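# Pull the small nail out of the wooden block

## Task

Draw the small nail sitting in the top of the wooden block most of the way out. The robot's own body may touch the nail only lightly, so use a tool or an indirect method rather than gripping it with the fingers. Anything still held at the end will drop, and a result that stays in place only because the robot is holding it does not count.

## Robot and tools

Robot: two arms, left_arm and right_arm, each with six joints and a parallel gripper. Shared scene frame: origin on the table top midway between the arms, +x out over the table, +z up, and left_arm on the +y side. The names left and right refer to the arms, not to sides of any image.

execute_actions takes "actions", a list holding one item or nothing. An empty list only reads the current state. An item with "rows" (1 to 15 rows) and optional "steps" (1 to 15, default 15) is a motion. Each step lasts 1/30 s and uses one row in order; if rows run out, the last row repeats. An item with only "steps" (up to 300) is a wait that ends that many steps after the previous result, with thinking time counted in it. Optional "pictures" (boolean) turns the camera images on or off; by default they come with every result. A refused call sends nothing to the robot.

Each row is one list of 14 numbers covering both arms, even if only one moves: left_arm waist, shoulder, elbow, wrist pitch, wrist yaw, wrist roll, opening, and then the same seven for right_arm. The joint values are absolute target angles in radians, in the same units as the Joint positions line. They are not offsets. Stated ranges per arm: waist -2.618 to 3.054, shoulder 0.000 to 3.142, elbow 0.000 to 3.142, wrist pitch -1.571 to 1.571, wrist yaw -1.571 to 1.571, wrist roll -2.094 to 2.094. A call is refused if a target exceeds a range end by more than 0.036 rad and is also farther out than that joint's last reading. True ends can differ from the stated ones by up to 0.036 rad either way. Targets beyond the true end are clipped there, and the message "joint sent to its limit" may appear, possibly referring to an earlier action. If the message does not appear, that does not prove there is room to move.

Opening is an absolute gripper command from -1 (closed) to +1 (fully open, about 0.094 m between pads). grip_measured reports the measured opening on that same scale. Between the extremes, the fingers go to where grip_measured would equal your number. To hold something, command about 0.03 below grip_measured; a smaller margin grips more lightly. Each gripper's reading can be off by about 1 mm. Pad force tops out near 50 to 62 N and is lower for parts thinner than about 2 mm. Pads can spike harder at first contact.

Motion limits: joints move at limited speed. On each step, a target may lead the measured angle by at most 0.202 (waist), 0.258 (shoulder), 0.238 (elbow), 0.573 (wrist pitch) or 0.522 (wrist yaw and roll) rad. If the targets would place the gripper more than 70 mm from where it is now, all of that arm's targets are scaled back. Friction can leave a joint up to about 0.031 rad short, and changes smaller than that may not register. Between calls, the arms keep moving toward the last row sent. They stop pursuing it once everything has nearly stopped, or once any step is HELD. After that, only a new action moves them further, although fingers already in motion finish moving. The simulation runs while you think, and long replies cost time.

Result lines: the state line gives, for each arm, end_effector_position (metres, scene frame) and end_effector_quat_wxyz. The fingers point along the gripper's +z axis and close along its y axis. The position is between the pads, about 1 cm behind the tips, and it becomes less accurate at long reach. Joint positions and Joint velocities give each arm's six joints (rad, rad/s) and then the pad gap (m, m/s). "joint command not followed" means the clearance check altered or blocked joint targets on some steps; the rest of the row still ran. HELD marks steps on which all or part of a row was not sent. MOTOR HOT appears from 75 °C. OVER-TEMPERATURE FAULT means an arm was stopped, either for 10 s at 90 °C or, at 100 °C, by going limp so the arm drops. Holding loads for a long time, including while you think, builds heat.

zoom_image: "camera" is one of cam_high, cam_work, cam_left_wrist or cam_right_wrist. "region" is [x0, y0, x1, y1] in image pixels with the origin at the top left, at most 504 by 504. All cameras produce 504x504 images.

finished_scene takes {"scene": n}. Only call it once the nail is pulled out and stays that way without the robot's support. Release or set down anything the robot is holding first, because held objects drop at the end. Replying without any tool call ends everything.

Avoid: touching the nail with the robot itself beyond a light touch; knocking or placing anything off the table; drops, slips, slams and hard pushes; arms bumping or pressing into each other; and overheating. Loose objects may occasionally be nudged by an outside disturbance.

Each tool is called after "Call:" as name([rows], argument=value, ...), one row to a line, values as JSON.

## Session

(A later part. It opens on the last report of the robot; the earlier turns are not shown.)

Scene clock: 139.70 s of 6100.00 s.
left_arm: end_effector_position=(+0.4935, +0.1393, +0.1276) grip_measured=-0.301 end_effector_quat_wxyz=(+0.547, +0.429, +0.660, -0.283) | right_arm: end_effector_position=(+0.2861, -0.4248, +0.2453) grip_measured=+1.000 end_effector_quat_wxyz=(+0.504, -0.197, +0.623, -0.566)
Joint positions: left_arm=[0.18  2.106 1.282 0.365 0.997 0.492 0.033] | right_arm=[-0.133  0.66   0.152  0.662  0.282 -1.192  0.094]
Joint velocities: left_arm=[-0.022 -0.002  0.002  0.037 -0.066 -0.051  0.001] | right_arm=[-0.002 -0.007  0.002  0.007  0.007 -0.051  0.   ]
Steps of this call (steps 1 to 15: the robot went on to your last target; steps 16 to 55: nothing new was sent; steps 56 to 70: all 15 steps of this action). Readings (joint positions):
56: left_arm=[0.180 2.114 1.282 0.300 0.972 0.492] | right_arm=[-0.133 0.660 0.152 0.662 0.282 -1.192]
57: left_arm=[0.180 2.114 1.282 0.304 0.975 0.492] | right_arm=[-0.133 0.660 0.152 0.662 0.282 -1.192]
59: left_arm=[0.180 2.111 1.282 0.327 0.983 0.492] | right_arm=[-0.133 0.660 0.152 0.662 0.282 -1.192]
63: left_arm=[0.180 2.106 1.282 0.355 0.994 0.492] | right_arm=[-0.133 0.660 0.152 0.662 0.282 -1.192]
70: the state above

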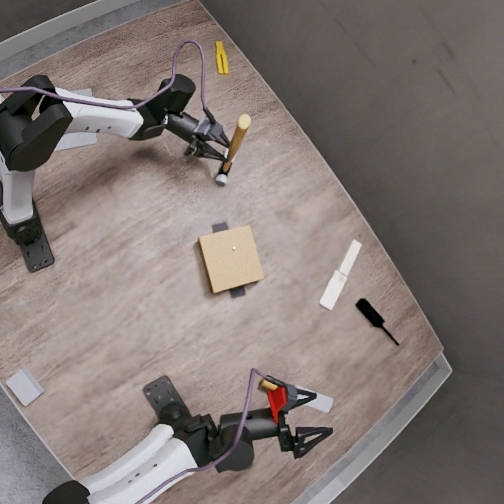

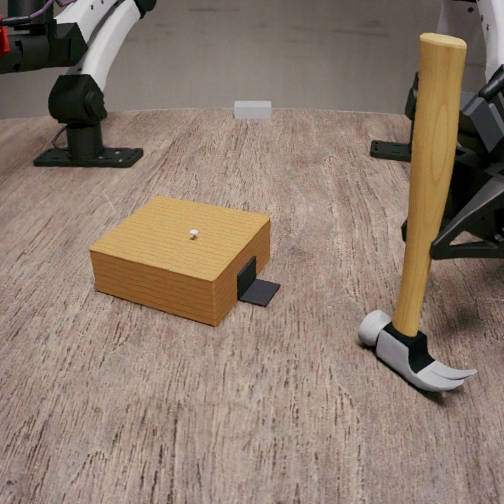

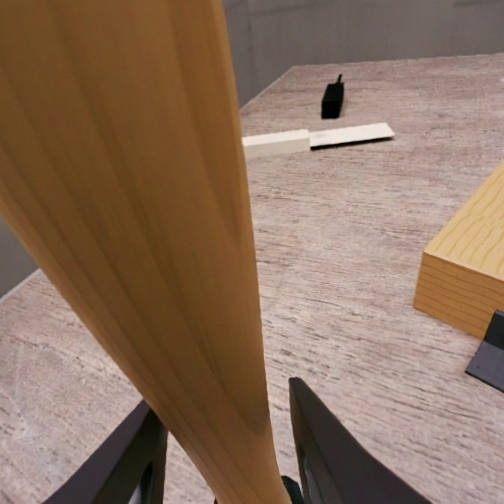

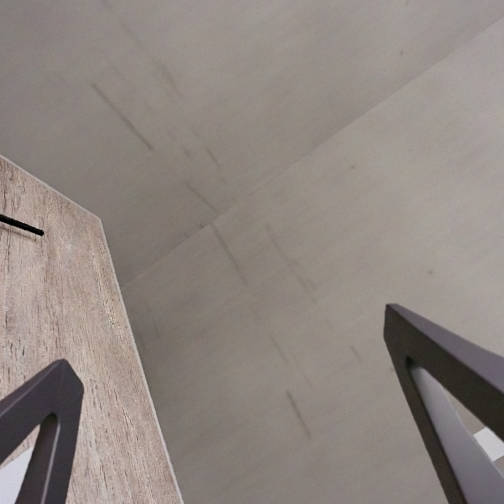

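Call:
zoom_image(camera="cam_high", region=[170, 80, 290, 200])

Call:
zoom_image(camera="cam_work", region=[300, 20, 504, 400])

Region (170, 80, 290, 200) of cam_high's 504x504 image, scaled by 4.200, with more detail than that image has.

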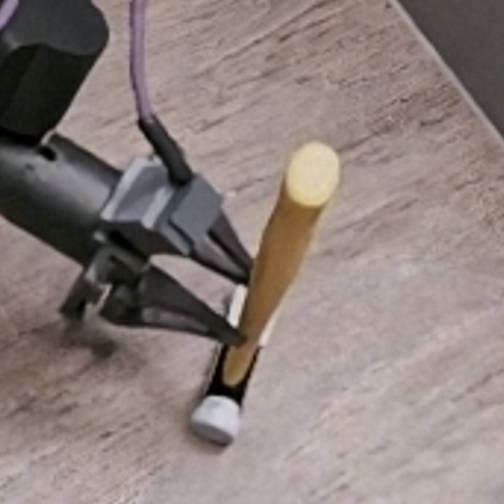

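Region (300, 20, 504, 400) of cam_work's 504x504 image, scaled by 1.326, with more detail than that image has; it fills the left 271 columns of this view, and the rest is white.

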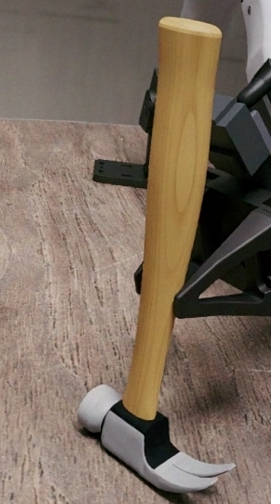

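Call:
execute_actions([
  {"rows":[[0.19,2.09,1.28,0.39,1.02,0.5,-0.25,-0.133,0.66,0.152,0.662,0.282,-1.192,1],[0.19,2.09,1.28,0.39,1.02,0.5,-0.2,-0.133,0.66,0.152,0.662,0.282,-1.192,1],[0.19,2.09,1.28,0.39,1.02,0.5,-0.1,-0.133,0.66,0.152,0.662,0.282,-1.192,1],[0.19,2.09,1.28,0.39,1.02,0.5,0,-0.133,0.66,0.152,0.662,0.282,-1.192,1],[0.19,2.09,1.28,0.39,1.02,0.5,0.1,-0.133,0.66,0.152,0.662,0.282,-1.192,1],[0.19,2.09,1.28,0.39,1.02,0.5,0.2,-0.133,0.66,0.152,0.662,0.282,-1.192,1],[0.19,2.09,1.28,0.39,1.02,0.5,0.3,-0.133,0.66,0.152,0.662,0.282,-1.192,1]],"steps":15},
])

Scene clock: 145.30 s of 6100.00 s.
left_arm: end_effector_position=(+0.4927, +0.1385, +0.1288) grip_measured=+0.299 end_effector_quat_wxyz=(+0.549, +0.431, +0.657, -0.285) | right_arm: end_effector_position=(+0.2861, -0.4248, +0.2453) grip_measured=+1.000 end_effector_quat_wxyz=(+0.504, -0.197, +0.623, -0.566)
Joint positions: left_arm=[0.18  2.106 1.282 0.369 1.005 0.493 0.061] | right_arm=[-0.133  0.66   0.152  0.662  0.282 -1.192  0.094]
Joint velocities: left_arm=[-0.007  0.007  0.007  0.007  0.007 -0.022 -0.001] | right_arm=[-0.012 -0.012 -0.002 -0.095  0.051 -0.022  0.   ]
Steps of this call (steps 1 to 15: the robot went on to your last target; steps 16 to 90: nothing new was sent; then 2.10 s passed at rest; steps 91 to 105: all 15 steps of this action). Readings (joint positions):
91: left_arm=[0.180 2.106 1.282 0.367 0.999 0.492] | right_arm=[-0.133 0.660 0.152 0.662 0.282 -1.192]
92: left_arm=[0.180 2.106 1.282 0.367 1.000 0.492] | right_arm=[-0.133 0.660 0.152 0.662 0.282 -1.192]
94: left_arm=[0.180 2.106 1.282 0.368 1.002 0.493] | right_arm=[-0.133 0.660 0.152 0.662 0.282 -1.192]
98: left_arm=[0.180 2.106 1.282 0.369 1.004 0.493] | right_arm=[-0.133 0.660 0.152 0.662 0.282 -1.192]
105: the state above

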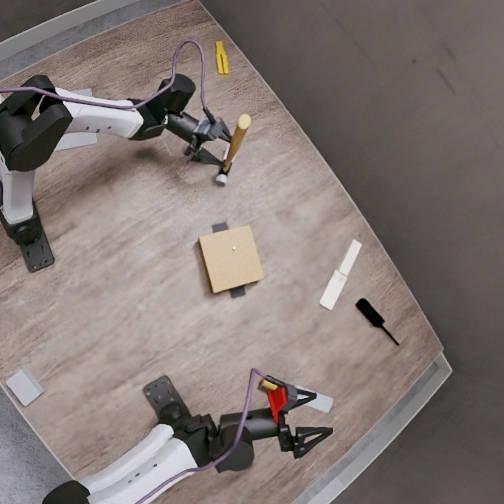

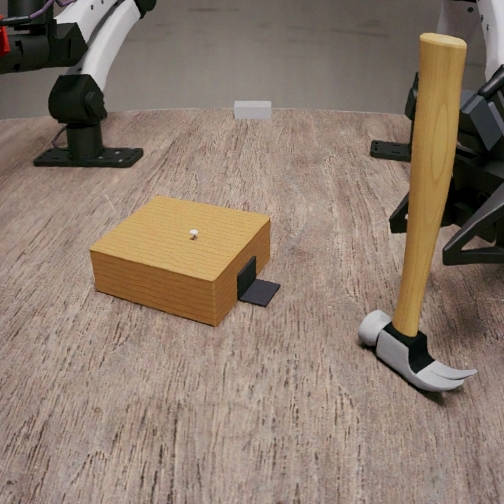

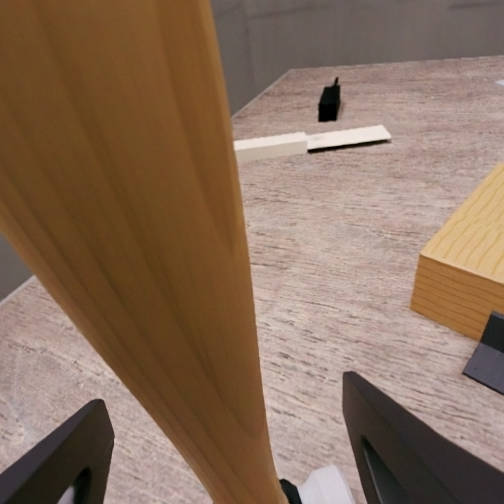

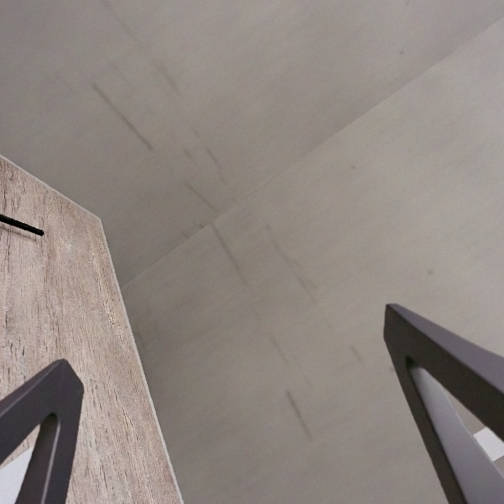

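Call:
execute_actions([
  {"rows":[[0.205,2.085,1.265,0.39,1.02,0.5,0.45,-0.133,0.66,0.152,0.662,0.282,-1.192,1],[0.22,2.07,1.245,0.40,1.02,0.5,0.6,-0.133,0.66,0.152,0.662,0.282,-1.192,1],[0.235,2.055,1.225,0.41,1.02,0.5,0.75,-0.133,0.66,0.152,0.662,0.282,-1.192,1],[0.25,2.04,1.205,0.42,1.02,0.5,0.9,-0.133,0.66,0.152,0.662,0.282,-1.192,1],[0.265,2.02,1.185,0.43,1.02,0.5,0.95,-0.133,0.66,0.152,0.662,0.282,-1.192,1],[0.28,2.0,1.165,0.44,1.02,0.5,0.95,-0.133,0.66,0.152,0.662,0.282,-1.192,1],[0.295,1.98,1.145,0.45,1.02,0.5,0.95,-0.133,0.66,0.152,0.662,0.282,-1.192,1],[0.31,1.96,1.125,0.46,1.02,0.5,0.95,-0.133,0.66,0.152,0.662,0.282,-1.192,1],[0.325,1.94,1.105,0.47,1.02,0.5,0.95,-0.133,0.66,0.152,0.662,0.282,-1.192,1],[0.34,1.92,1.085,0.48,1.02,0.5,0.95,-0.133,0.66,0.152,0.662,0.282,-1.192,1],[0.355,1.90,1.065,0.49,1.02,0.5,0.95,-0.133,0.66,0.152,0.662,0.282,-1.192,1],[0.37,1.89,1.05,0.50,1.02,0.5,0.95,-0.133,0.66,0.152,0.662,0.282,-1.192,1]],"steps":15},
])

Scene clock: 160.53 s of 6100.00 s.
left_arm: end_effector_position=(+0.4692, +0.2300, +0.1659) grip_measured=+0.949 end_effector_quat_wxyz=(+0.601, +0.383, +0.669, -0.210) | right_arm: end_effector_position=(+0.2861, -0.4248, +0.2453) grip_measured=+1.000 end_effector_quat_wxyz=(+0.504, -0.197, +0.623, -0.566)
Joint positions: left_arm=[0.37  1.9   1.077 0.462 1.008 0.493 0.092] | right_arm=[-0.133  0.66   0.152  0.662  0.282 -1.192  0.094]
Joint velocities: left_arm=[ 0.115 -0.09  -0.037  0.139 -0.007  0.022 -0.001] | right_arm=[-0.002  0.007  0.002 -0.007 -0.037  0.037  0.   ]
Steps of this call (steps 1 to 15: the robot went on to your last target; steps 16 to 90: nothing new was sent; then 11.73 s passed at rest; steps 91 to 105: all 15 steps of this action). Readings (joint positions):
91: left_arm=[0.181 2.106 1.282 0.369 1.006 0.493] | right_arm=[-0.133 0.660 0.152 0.662 0.282 -1.192]
92: left_arm=[0.184 2.104 1.280 0.371 1.006 0.493] | right_arm=[-0.133 0.660 0.152 0.662 0.282 -1.192]
94: left_arm=[0.200 2.086 1.255 0.378 1.007 0.493] | right_arm=[-0.133 0.660 0.152 0.662 0.282 -1.192]
98: left_arm=[0.267 2.017 1.177 0.401 1.008 0.493] | right_arm=[-0.133 0.660 0.152 0.662 0.282 -1.192]
105: the state above

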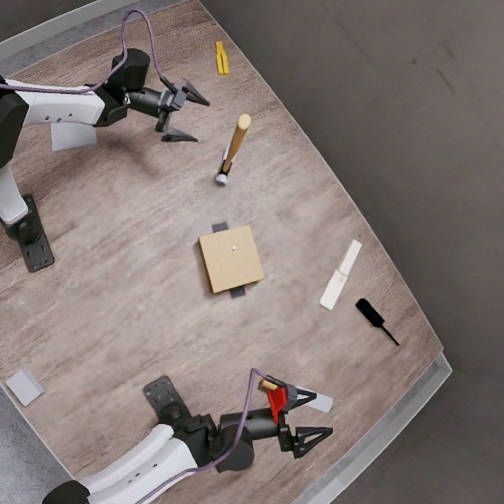

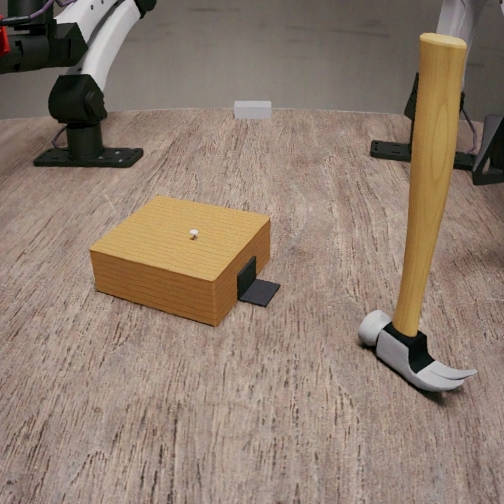

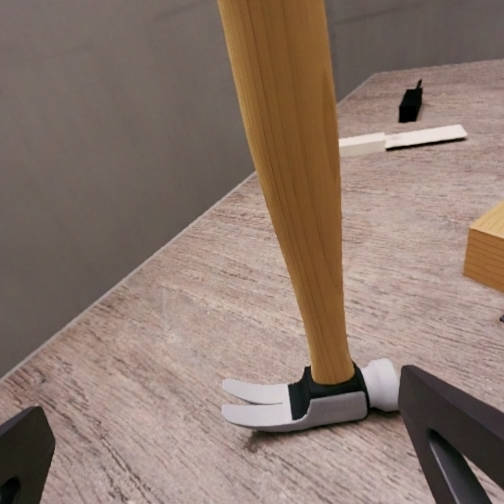

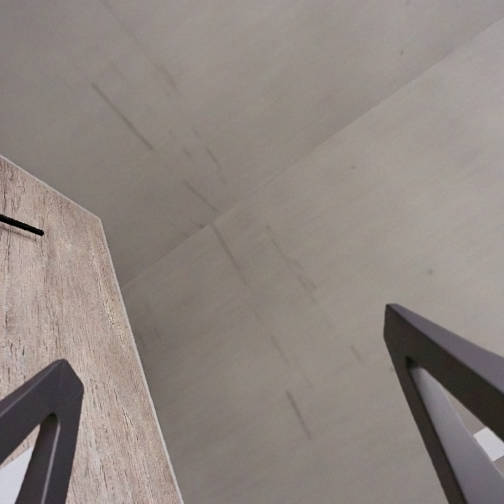

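Call:
execute_actions([
  {"rows":[[0.37,1.89,1.03,0.55,0.87,0.46,0.8,-0.133,0.66,0.152,0.662,0.282,-1.192,1],[0.37,1.89,1.005,0.60,0.70,0.42,0.65,-0.133,0.66,0.152,0.662,0.282,-1.192,1],[0.37,1.89,0.98,0.65,0.53,0.38,0.5,-0.133,0.66,0.152,0.662,0.282,-1.192,1],[0.37,1.89,0.955,0.70,0.36,0.34,0.35,-0.133,0.66,0.152,0.662,0.282,-1.192,1],[0.37,1.89,0.93,0.75,0.19,0.30,0.2,-0.133,0.66,0.152,0.662,0.282,-1.192,1],[0.37,1.89,0.905,0.80,0.02,0.26,0.05,-0.133,0.66,0.152,0.662,0.282,-1.192,1],[0.37,1.89,0.88,0.85,-0.15,0.22,-0.1,-0.133,0.66,0.152,0.662,0.282,-1.192,1],[0.37,1.89,0.86,0.90,-0.32,0.18,-0.25,-0.133,0.66,0.152,0.662,0.282,-1.192,1],[0.37,1.89,0.84,0.95,-0.49,0.14,-0.4,-0.133,0.66,0.152,0.662,0.282,-1.192,1],[0.37,1.89,0.82,1.0,-0.66,0.10,-0.55,-0.133,0.66,0.152,0.662,0.282,-1.192,1],[0.37,1.89,0.80,1.05,-0.83,0.06,-0.7,-0.133,0.66,0.152,0.662,0.282,-1.192,1],[0.37,1.89,0.78,1.10,-1.0,0.03,-0.8,-0.133,0.66,0.152,0.662,0.282,-1.192,1],[0.37,1.89,0.77,1.15,-1.15,0.0,-0.8,-0.133,0.66,0.152,0.662,0.282,-1.192,1],[0.37,1.89,0.76,1.2,-1.25,0.0,-0.8,-0.133,0.66,0.152,0.662,0.282,-1.192,1],[0.37,1.89,0.76,1.23,-1.32,0.0,-0.8,-0.133,0.66,0.152,0.662,0.282,-1.192,1]],"steps":15},
])

Call:
execute_actions([
  {"rows":[[0.31,1.89,0.76,1.23,-1.32,0.0,-0.8,-0.133,0.66,0.152,0.662,0.282,-1.192,1],[0.25,1.89,0.76,1.23,-1.32,0.0,-0.8,-0.133,0.66,0.152,0.662,0.282,-1.192,1],[0.19,1.89,0.76,1.23,-1.32,0.0,-0.8,-0.133,0.66,0.152,0.662,0.282,-1.192,1],[0.13,1.89,0.76,1.23,-1.32,0.0,-0.8,-0.133,0.66,0.152,0.662,0.282,-1.192,1],[0.07,1.89,0.76,1.23,-1.32,0.0,-0.8,-0.133,0.66,0.152,0.662,0.282,-1.192,1],[0.01,1.89,0.76,1.23,-1.32,0.0,-0.8,-0.133,0.66,0.152,0.662,0.282,-1.192,1],[-0.05,1.89,0.76,1.23,-1.32,0.0,-0.8,-0.133,0.66,0.152,0.662,0.282,-1.192,1],[-0.11,1.89,0.76,1.23,-1.32,0.0,-0.8,-0.133,0.66,0.152,0.662,0.282,-1.192,1],[-0.17,1.89,0.76,1.23,-1.32,0.0,-0.8,-0.133,0.66,0.152,0.662,0.282,-1.192,1],[-0.23,1.89,0.76,1.23,-1.32,0.0,-0.8,-0.133,0.66,0.152,0.662,0.282,-1.192,1],[-0.29,1.89,0.76,1.23,-1.32,0.0,-0.8,-0.133,0.66,0.152,0.662,0.282,-1.192,1],[-0.35,1.89,0.76,1.23,-1.32,0.0,-0.8,-0.133,0.66,0.152,0.662,0.282,-1.192,1],[-0.41,1.89,0.76,1.23,-1.32,0.0,-0.8,-0.133,0.66,0.152,0.662,0.282,-1.192,1],[-0.47,1.89,0.76,1.23,-1.32,0.0,-0.8,-0.133,0.66,0.152,0.662,0.282,-1.192,1],[-0.53,1.89,0.76,1.23,-1.32,0.0,-0.8,-0.133,0.66,0.152,0.662,0.282,-1.192,1]],"steps":15},
])

Scene clock: 166.57 s of 6100.00 s.
left_arm: end_effector_position=(+0.4679, +0.4267, +0.1460) grip_measured=-0.798 end_effector_quat_wxyz=(+0.642, -0.123, +0.731, +0.196) | right_arm: end_effector_position=(+0.2861, -0.4248, +0.2453) grip_measured=+1.000 end_effector_quat_wxyz=(+0.504, -0.197, +0.623, -0.566)
Joint positions: left_arm=[ 0.373  1.898  0.788  1.006 -0.278  0.102  0.009] | right_arm=[-0.133  0.66   0.152  0.662  0.282 -1.192  0.094]
Joint velocities: left_arm=[ 0.002 -0.007 -0.252  1.297 -2.821 -0.681 -0.002] | right_arm=[-0.002 -0.007  0.007  0.007  0.022  0.066  0.   ]
Steps of this call (steps 1 to 30: the robot went on to your last target; steps 31 to 90: nothing new was sent; then 2.53 s passed at rest; steps 91 to 105: all 15 steps of this action). Readings (joint positions):
91: left_arm=[0.373 1.899 1.068 0.487 0.993 0.490] | right_arm=[-0.133 0.660 0.152 0.662 0.282 -1.192]
92: left_arm=[0.373 1.899 1.059 0.507 0.949 0.480] | right_arm=[-0.133 0.660 0.152 0.662 0.282 -1.192]
94: left_arm=[0.373 1.898 1.022 0.562 0.789 0.444] | right_arm=[-0.133 0.660 0.152 0.662 0.282 -1.192]
98: left_arm=[0.373 1.898 0.919 0.701 0.400 0.329] | right_arm=[-0.133 0.660 0.152 0.662 0.282 -1.192]
105: the state above

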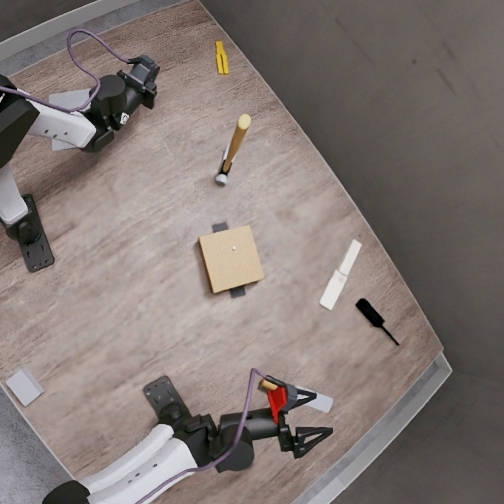

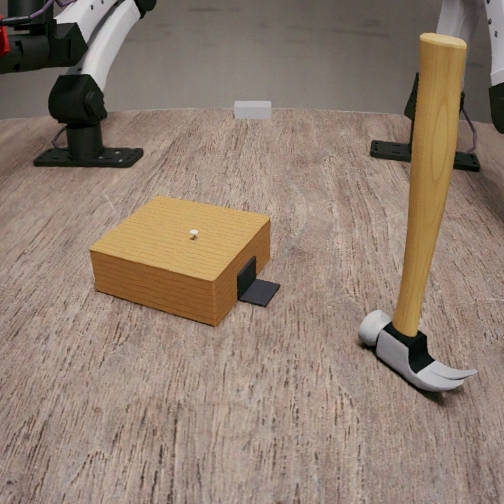

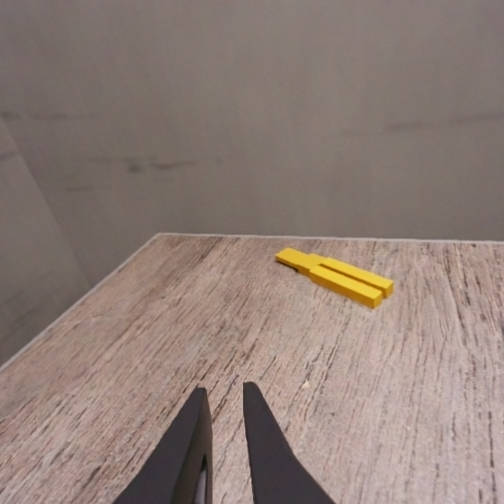

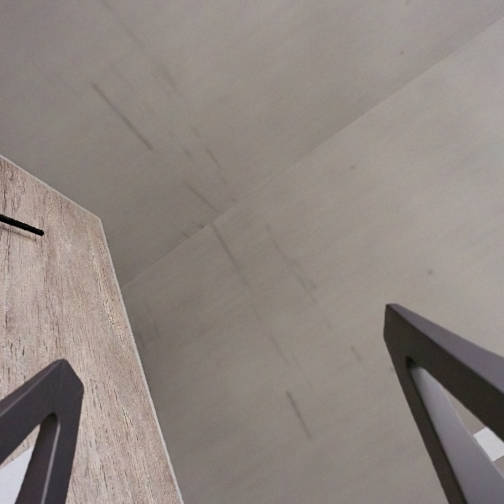

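Scene clock: 167.07 s of 6100.00 s.
left_arm: end_effector_position=(+0.3960, +0.1952, +0.1801) grip_measured=-0.799 end_effector_quat_wxyz=(+0.687, -0.240, +0.655, +0.202) | right_arm: end_effector_position=(+0.2861, -0.4248, +0.2453) grip_measured=+1.000 end_effector_quat_wxyz=(+0.504, -0.197, +0.623, -0.566)
Joint positions: left_arm=[-0.422  1.898  0.78   1.2   -1.247  0.012  0.009] | right_arm=[-0.133  0.66   0.152  0.662  0.282 -1.192  0.094]
Joint velocities: left_arm=[-1.629  0.012 -0.007  0.051 -0.388 -0.066 -0.   ] | right_arm=[-0.012 -0.012 -0.002  0.007 -0.022  0.051  0.   ]
Steps of this call (steps 1 to 15: all 15 steps of this action). Readings (joint positions):
1: left_arm=[0.368 1.898 0.782 1.045 -0.377 0.082] | right_arm=[-0.133 0.660 0.152 0.662 0.282 -1.192]
2: left_arm=[0.354 1.898 0.780 1.077 -0.481 0.067] | right_arm=[-0.133 0.660 0.152 0.662 0.282 -1.192]
4: left_arm=[0.280 1.898 0.780 1.129 -0.688 0.044] | right_arm=[-0.133 0.660 0.152 0.662 0.282 -1.192]
8: left_arm=[0.019 1.898 0.780 1.177 -1.039 0.022] | right_arm=[-0.133 0.660 0.152 0.662 0.282 -1.192]
15: the state above

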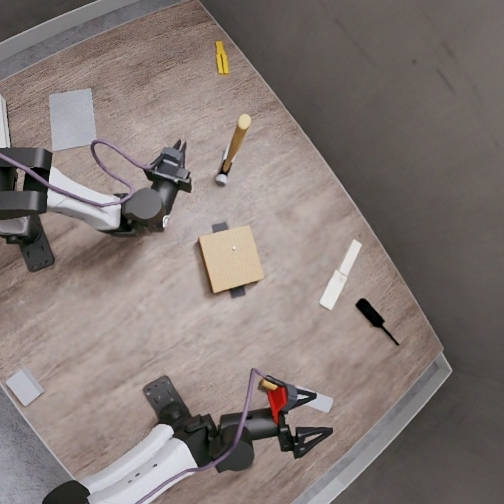

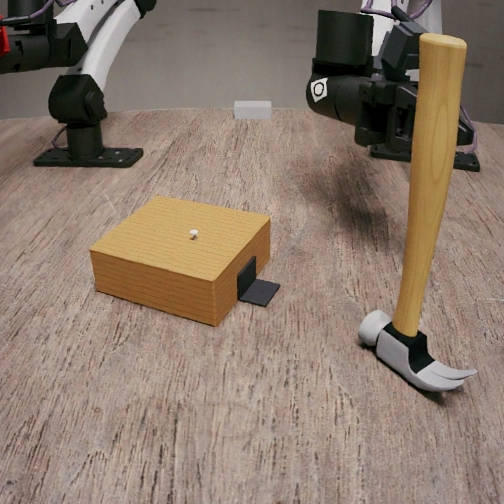

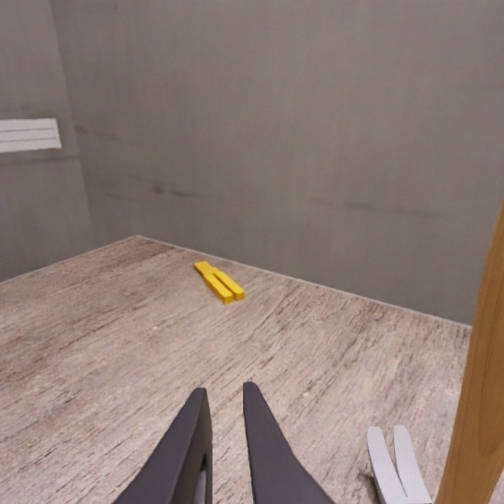

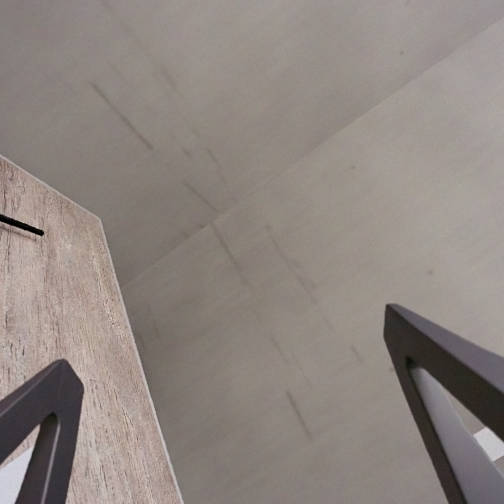

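Call:
execute_actions([
  {"rows":[[-0.545,1.92,0.78,1.24,-1.32,0.0,-0.8,-0.133,0.66,0.152,0.662,0.282,-1.192,1],[-0.56,1.95,0.80,1.25,-1.32,0.0,-0.7,-0.133,0.66,0.152,0.662,0.282,-1.192,1],[-0.57,1.98,0.82,1.26,-1.32,0.0,-0.55,-0.133,0.66,0.152,0.662,0.282,-1.192,1],[-0.58,2.01,0.84,1.27,-1.32,0.0,-0.4,-0.133,0.66,0.152,0.662,0.282,-1.192,1],[-0.59,2.04,0.86,1.28,-1.32,0.0,-0.25,-0.133,0.66,0.152,0.662,0.282,-1.192,1],[-0.59,2.07,0.88,1.29,-1.32,0.0,-0.1,-0.133,0.66,0.152,0.662,0.282,-1.192,1],[-0.59,2.095,0.90,1.30,-1.32,0.0,0.05,-0.133,0.66,0.152,0.662,0.282,-1.192,1],[-0.59,2.12,0.92,1.30,-1.32,0.0,0.2,-0.133,0.66,0.152,0.662,0.282,-1.192,1],[-0.59,2.14,0.94,1.30,-1.32,0.0,0.35,-0.133,0.66,0.152,0.662,0.282,-1.192,1],[-0.59,2.16,0.96,1.30,-1.32,0.0,0.5,-0.133,0.66,0.152,0.662,0.282,-1.192,1],[-0.59,2.18,0.975,1.30,-1.32,0.0,0.6,-0.133,0.66,0.152,0.662,0.282,-1.192,1],[-0.59,2.195,0.99,1.30,-1.32,0.0,0.7,-0.133,0.66,0.152,0.662,0.282,-1.192,1]],"steps":15},
])

Call:
execute_actions([
  {"steps":10},
])

Scene clock: 170.73 s of 6100.00 s.
left_arm: end_effector_position=(+0.4029, +0.1069, +0.1218) grip_measured=+0.698 end_effector_quat_wxyz=(+0.687, -0.197, +0.676, +0.180) | right_arm: end_effector_position=(+0.2861, -0.4248, +0.2453) grip_measured=+1.000 end_effector_quat_wxyz=(+0.504, -0.197, +0.623, -0.566)
Joint positions: left_arm=[-0.585  2.19   0.96   1.265 -1.314  0.007  0.08 ] | right_arm=[-0.133  0.66   0.152  0.662  0.282 -1.192  0.094]
Joint velocities: left_arm=[ 0.002  0.076  0.032 -0.037 -0.007 -0.051  0.002] | right_arm=[-0.012 -0.002 -0.012 -0.007  0.007  0.022  0.   ]
Steps of this call (steps 1 to 30: the robot went on to your last target; steps 31 to 90: nothing new was sent; then 0.17 s passed at rest; steps 91 to 105: all 15 steps of this action). Readings (joint positions):
91: left_arm=[-0.539 1.899 0.780 1.211 -1.308 0.008] | right_arm=[-0.133 0.660 0.152 0.662 0.282 -1.192]
92: left_arm=[-0.539 1.904 0.780 1.218 -1.308 0.008] | right_arm=[-0.133 0.660 0.152 0.662 0.282 -1.192]
94: left_arm=[-0.547 1.938 0.793 1.237 -1.312 0.007] | right_arm=[-0.133 0.660 0.152 0.662 0.282 -1.192]
98: left_arm=[-0.578 2.063 0.863 1.260 -1.314 0.007] | right_arm=[-0.133 0.660 0.152 0.662 0.282 -1.192]
105: the state above

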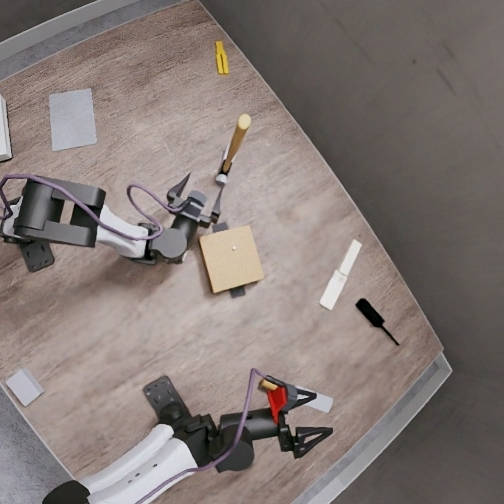

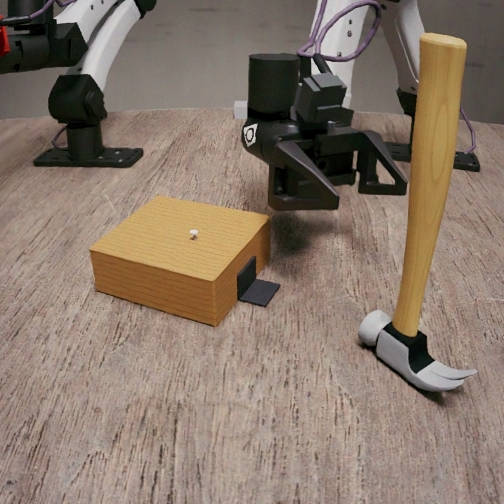

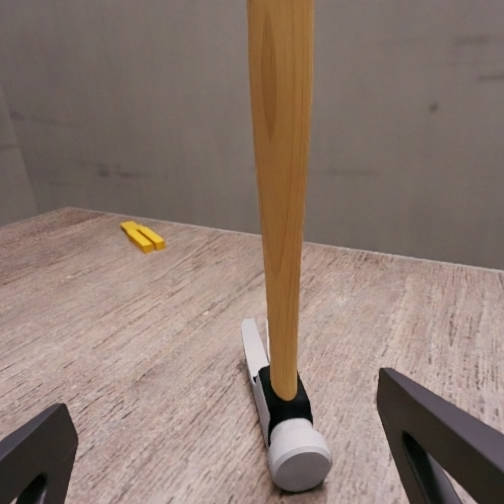

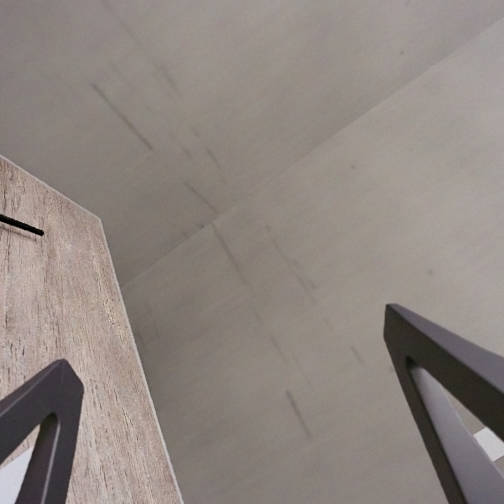

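Scene clock: 171.07 s of 6100.00 s.
left_arm: end_effector_position=(+0.4036, +0.1062, +0.1243) grip_measured=+0.699 end_effector_quat_wxyz=(+0.690, -0.202, +0.673, +0.175) | right_arm: end_effector_position=(+0.2861, -0.4248, +0.2453) grip_measured=+1.000 end_effector_quat_wxyz=(+0.504, -0.197, +0.623, -0.566)
Joint positions: left_arm=[-0.585  2.191  0.965  1.278 -1.314  0.007  0.08 ] | right_arm=[-0.133  0.66   0.152  0.662  0.282 -1.192  0.094]
Joint velocities: left_arm=[ 0.007 -0.002 -0.002 -0.007 -0.037  0.007 -0.002] | right_arm=[ 0.002  0.002 -0.002 -0.051 -0.081  0.037  0.   ]
Steps of this call (steps 1 to 10: the robot went on to your last target). Readings (joint positions):
1: left_arm=[-0.585 2.191 0.961 1.266 -1.314 0.007] | right_arm=[-0.133 0.660 0.152 0.662 0.282 -1.192]
2: left_arm=[-0.585 2.191 0.962 1.268 -1.314 0.007] | right_arm=[-0.133 0.660 0.152 0.662 0.282 -1.192]
4: left_arm=[-0.585 2.191 0.964 1.273 -1.314 0.007] | right_arm=[-0.133 0.660 0.152 0.662 0.282 -1.192]
8: left_arm=[-0.585 2.191 0.965 1.277 -1.314 0.007] | right_arm=[-0.133 0.660 0.152 0.662 0.282 -1.192]
10: the state above

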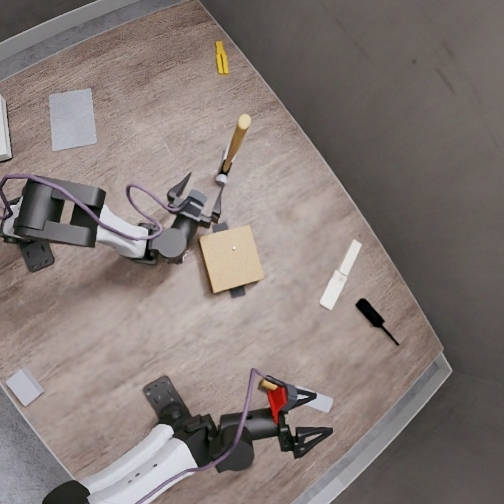

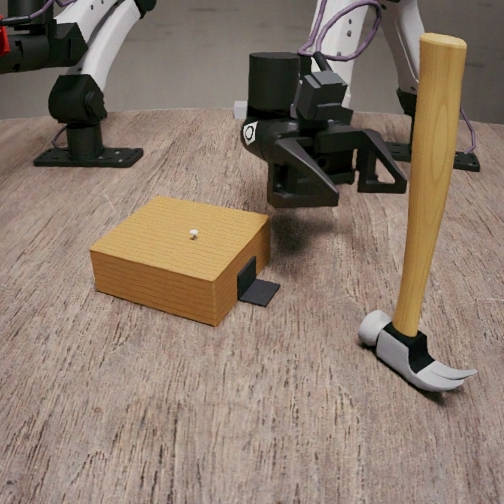

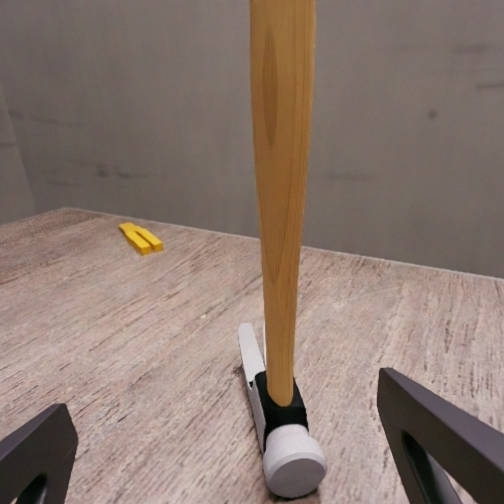

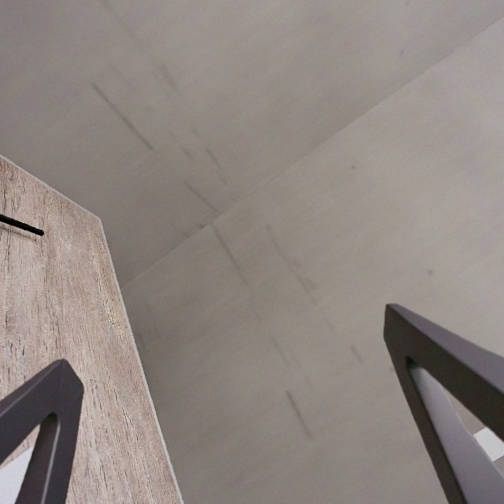

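Call:
zoom_image(camera="cam_left_wrist", region=[180, 300, 380, 500])

Call:
zoom_image(camera="cam_high", region=[160, 100, 280, 220])

Region (180, 300, 380, 500) of cam_left_wrist's 504x504 image, scaled by 2.520, with more detail than that image has.

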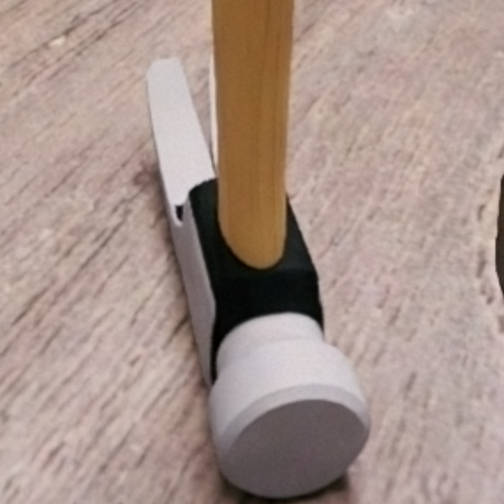

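Region (160, 100, 280, 220) of cam_high's 504x504 image, scaled by 4.200, with more detail than that image has.

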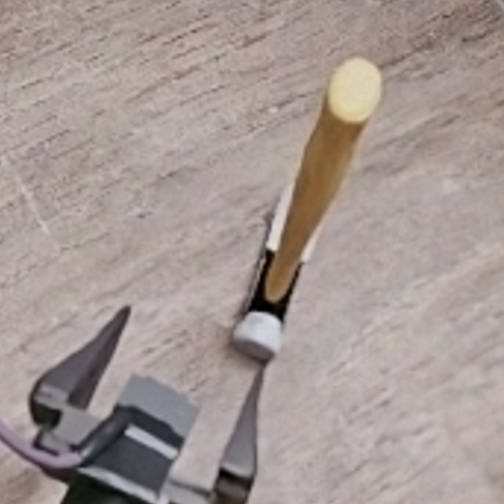

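Call:
execute_actions([
  {"rows":[[-0.585,2.20,1.01,1.29,-1.33,0.0,0.75,-0.133,0.66,0.152,0.662,0.282,-1.192,1],[-0.58,2.215,1.035,1.275,-1.34,0.0,0.8,-0.133,0.66,0.152,0.662,0.282,-1.192,1],[-0.575,2.23,1.06,1.26,-1.35,0.0,0.85,-0.133,0.66,0.152,0.662,0.282,-1.192,1],[-0.57,2.245,1.085,1.245,-1.36,0.0,0.9,-0.133,0.66,0.152,0.662,0.282,-1.192,1],[-0.565,2.26,1.11,1.23,-1.37,0.0,0.9,-0.133,0.66,0.152,0.662,0.282,-1.192,1],[-0.56,2.275,1.135,1.215,-1.38,0.0,0.9,-0.133,0.66,0.152,0.662,0.282,-1.192,1],[-0.555,2.29,1.16,1.20,-1.39,0.0,0.9,-0.133,0.66,0.152,0.662,0.282,-1.192,1],[-0.55,2.305,1.185,1.185,-1.40,0.0,0.9,-0.133,0.66,0.152,0.662,0.282,-1.192,1],[-0.545,2.32,1.21,1.17,-1.40,0.0,0.9,-0.133,0.66,0.152,0.662,0.282,-1.192,1],[-0.54,2.33,1.23,1.155,-1.40,0.0,0.9,-0.133,0.66,0.152,0.662,0.282,-1.192,1],[-0.54,2.34,1.25,1.14,-1.40,0.0,0.9,-0.133,0.66,0.152,0.662,0.282,-1.192,1]],"steps":15},
])

Call:
execute_actions([
  {"steps":8},
])

Scene clock: 187.10 s of 6100.00 s.
left_arm: end_effector_position=(+0.4426, +0.0970, +0.1184) grip_measured=+0.899 end_effector_quat_wxyz=(+0.680, -0.240, +0.661, +0.207) | right_arm: end_effector_position=(+0.2861, -0.4248, +0.2453) grip_measured=+1.000 end_effector_quat_wxyz=(+0.504, -0.197, +0.623, -0.566)
Joint positions: left_arm=[-0.546  2.332  1.222  1.17  -1.378  0.007  0.089] | right_arm=[-0.133  0.66   0.152  0.662  0.282 -1.192  0.094]
Joint velocities: left_arm=[ 0.017  0.042  0.007 -0.212 -0.007 -0.007 -0.   ] | right_arm=[ 0.007 -0.002  0.002 -0.095 -0.095 -0.051  0.   ]
Steps of this call (steps 1 to 30: the robot went on to your last target; steps 31 to 90: nothing new was sent; then 12.53 s passed at rest; steps 91 to 105: all 15 steps of this action). Readings (joint positions):
91: left_arm=[-0.585 2.191 0.967 1.279 -1.315 0.007] | right_arm=[-0.133 0.660 0.152 0.662 0.282 -1.192]
92: left_arm=[-0.585 2.194 0.977 1.279 -1.319 0.007] | right_arm=[-0.133 0.660 0.152 0.662 0.282 -1.192]
94: left_arm=[-0.585 2.211 1.017 1.276 -1.329 0.007] | right_arm=[-0.133 0.660 0.152 0.662 0.282 -1.192]
98: left_arm=[-0.575 2.264 1.121 1.247 -1.354 0.007] | right_arm=[-0.133 0.660 0.152 0.662 0.282 -1.192]
105: the state above

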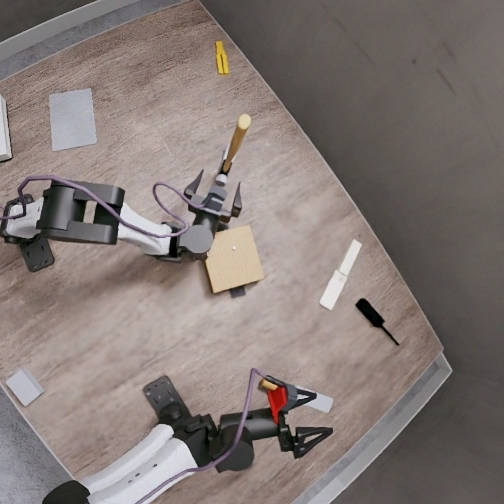

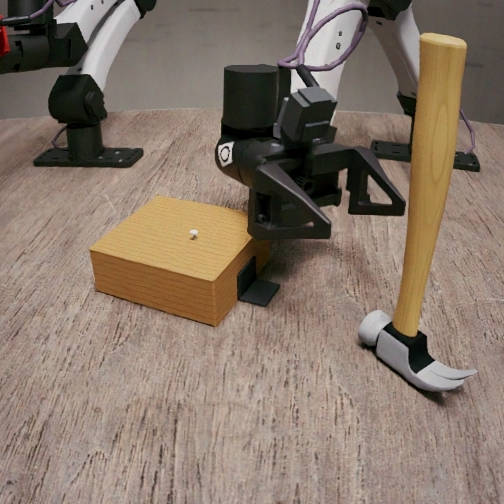

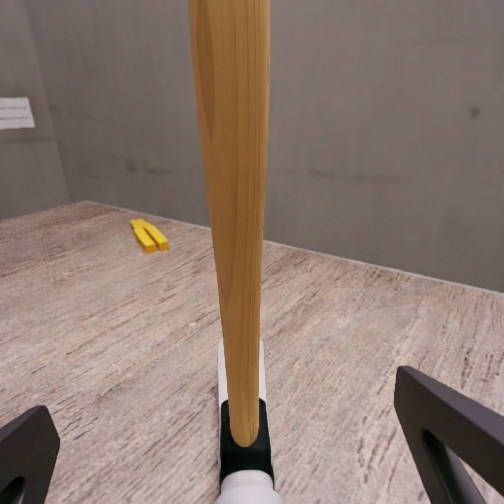

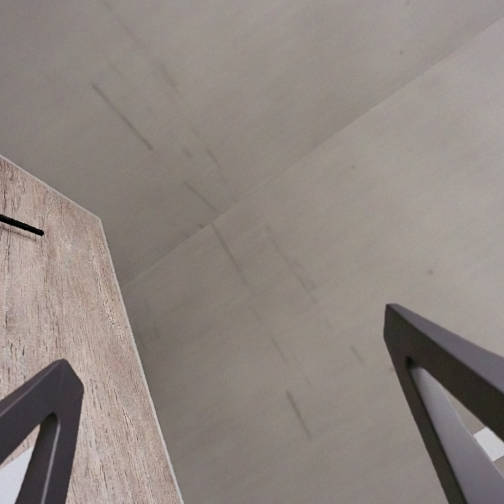

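Scene clock: 187.37 s of 6100.00 s.
left_arm: end_effector_position=(+0.4419, +0.0980, +0.1165) grip_measured=+0.899 end_effector_quat_wxyz=(+0.677, -0.238, +0.663, +0.215) | right_arm: end_effector_position=(+0.2861, -0.4248, +0.2453) grip_measured=+1.000 end_effector_quat_wxyz=(+0.504, -0.197, +0.623, -0.566)
Joint positions: left_arm=[-0.546  2.332  1.223  1.154 -1.386  0.007  0.089] | right_arm=[-0.133  0.66   0.152  0.662  0.282 -1.192  0.094]
Joint velocities: left_arm=[ 0.002 -0.002  0.027 -0.051 -0.022  0.022  0.   ] | right_arm=[-0.012 -0.007  0.012 -0.095  0.051  0.037  0.   ]
Steps of this call (steps 1 to 8: the robot went on to your last target). Readings (joint positions):
1: left_arm=[-0.546 2.332 1.223 1.166 -1.380 0.007] | right_arm=[-0.133 0.660 0.152 0.662 0.282 -1.192]
2: left_arm=[-0.546 2.332 1.223 1.162 -1.382 0.007] | right_arm=[-0.133 0.660 0.152 0.662 0.282 -1.192]
4: left_arm=[-0.546 2.332 1.223 1.158 -1.384 0.007] | right_arm=[-0.133 0.660 0.152 0.662 0.282 -1.192]
8: the state above

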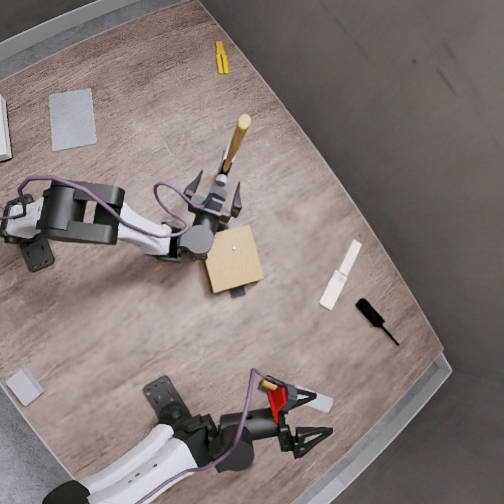

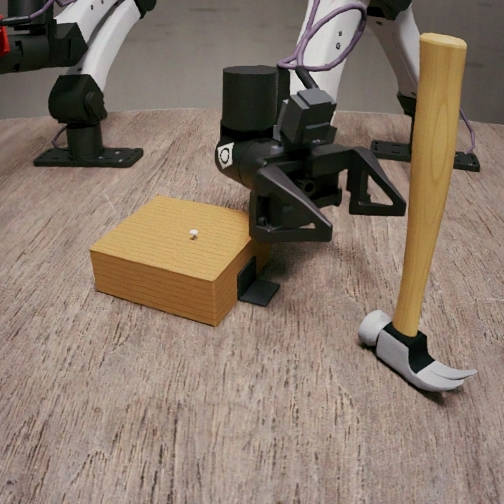

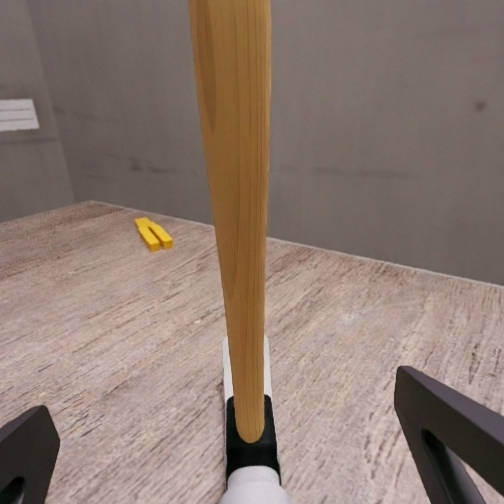

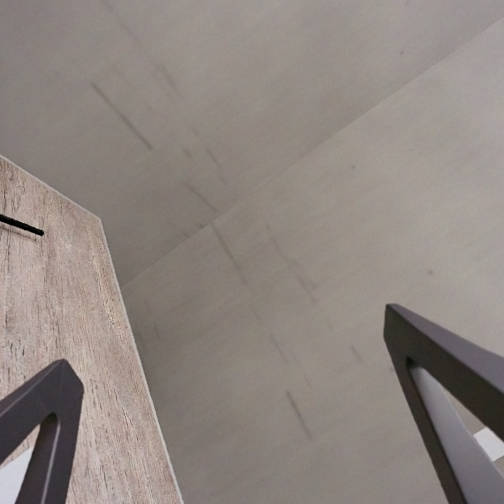

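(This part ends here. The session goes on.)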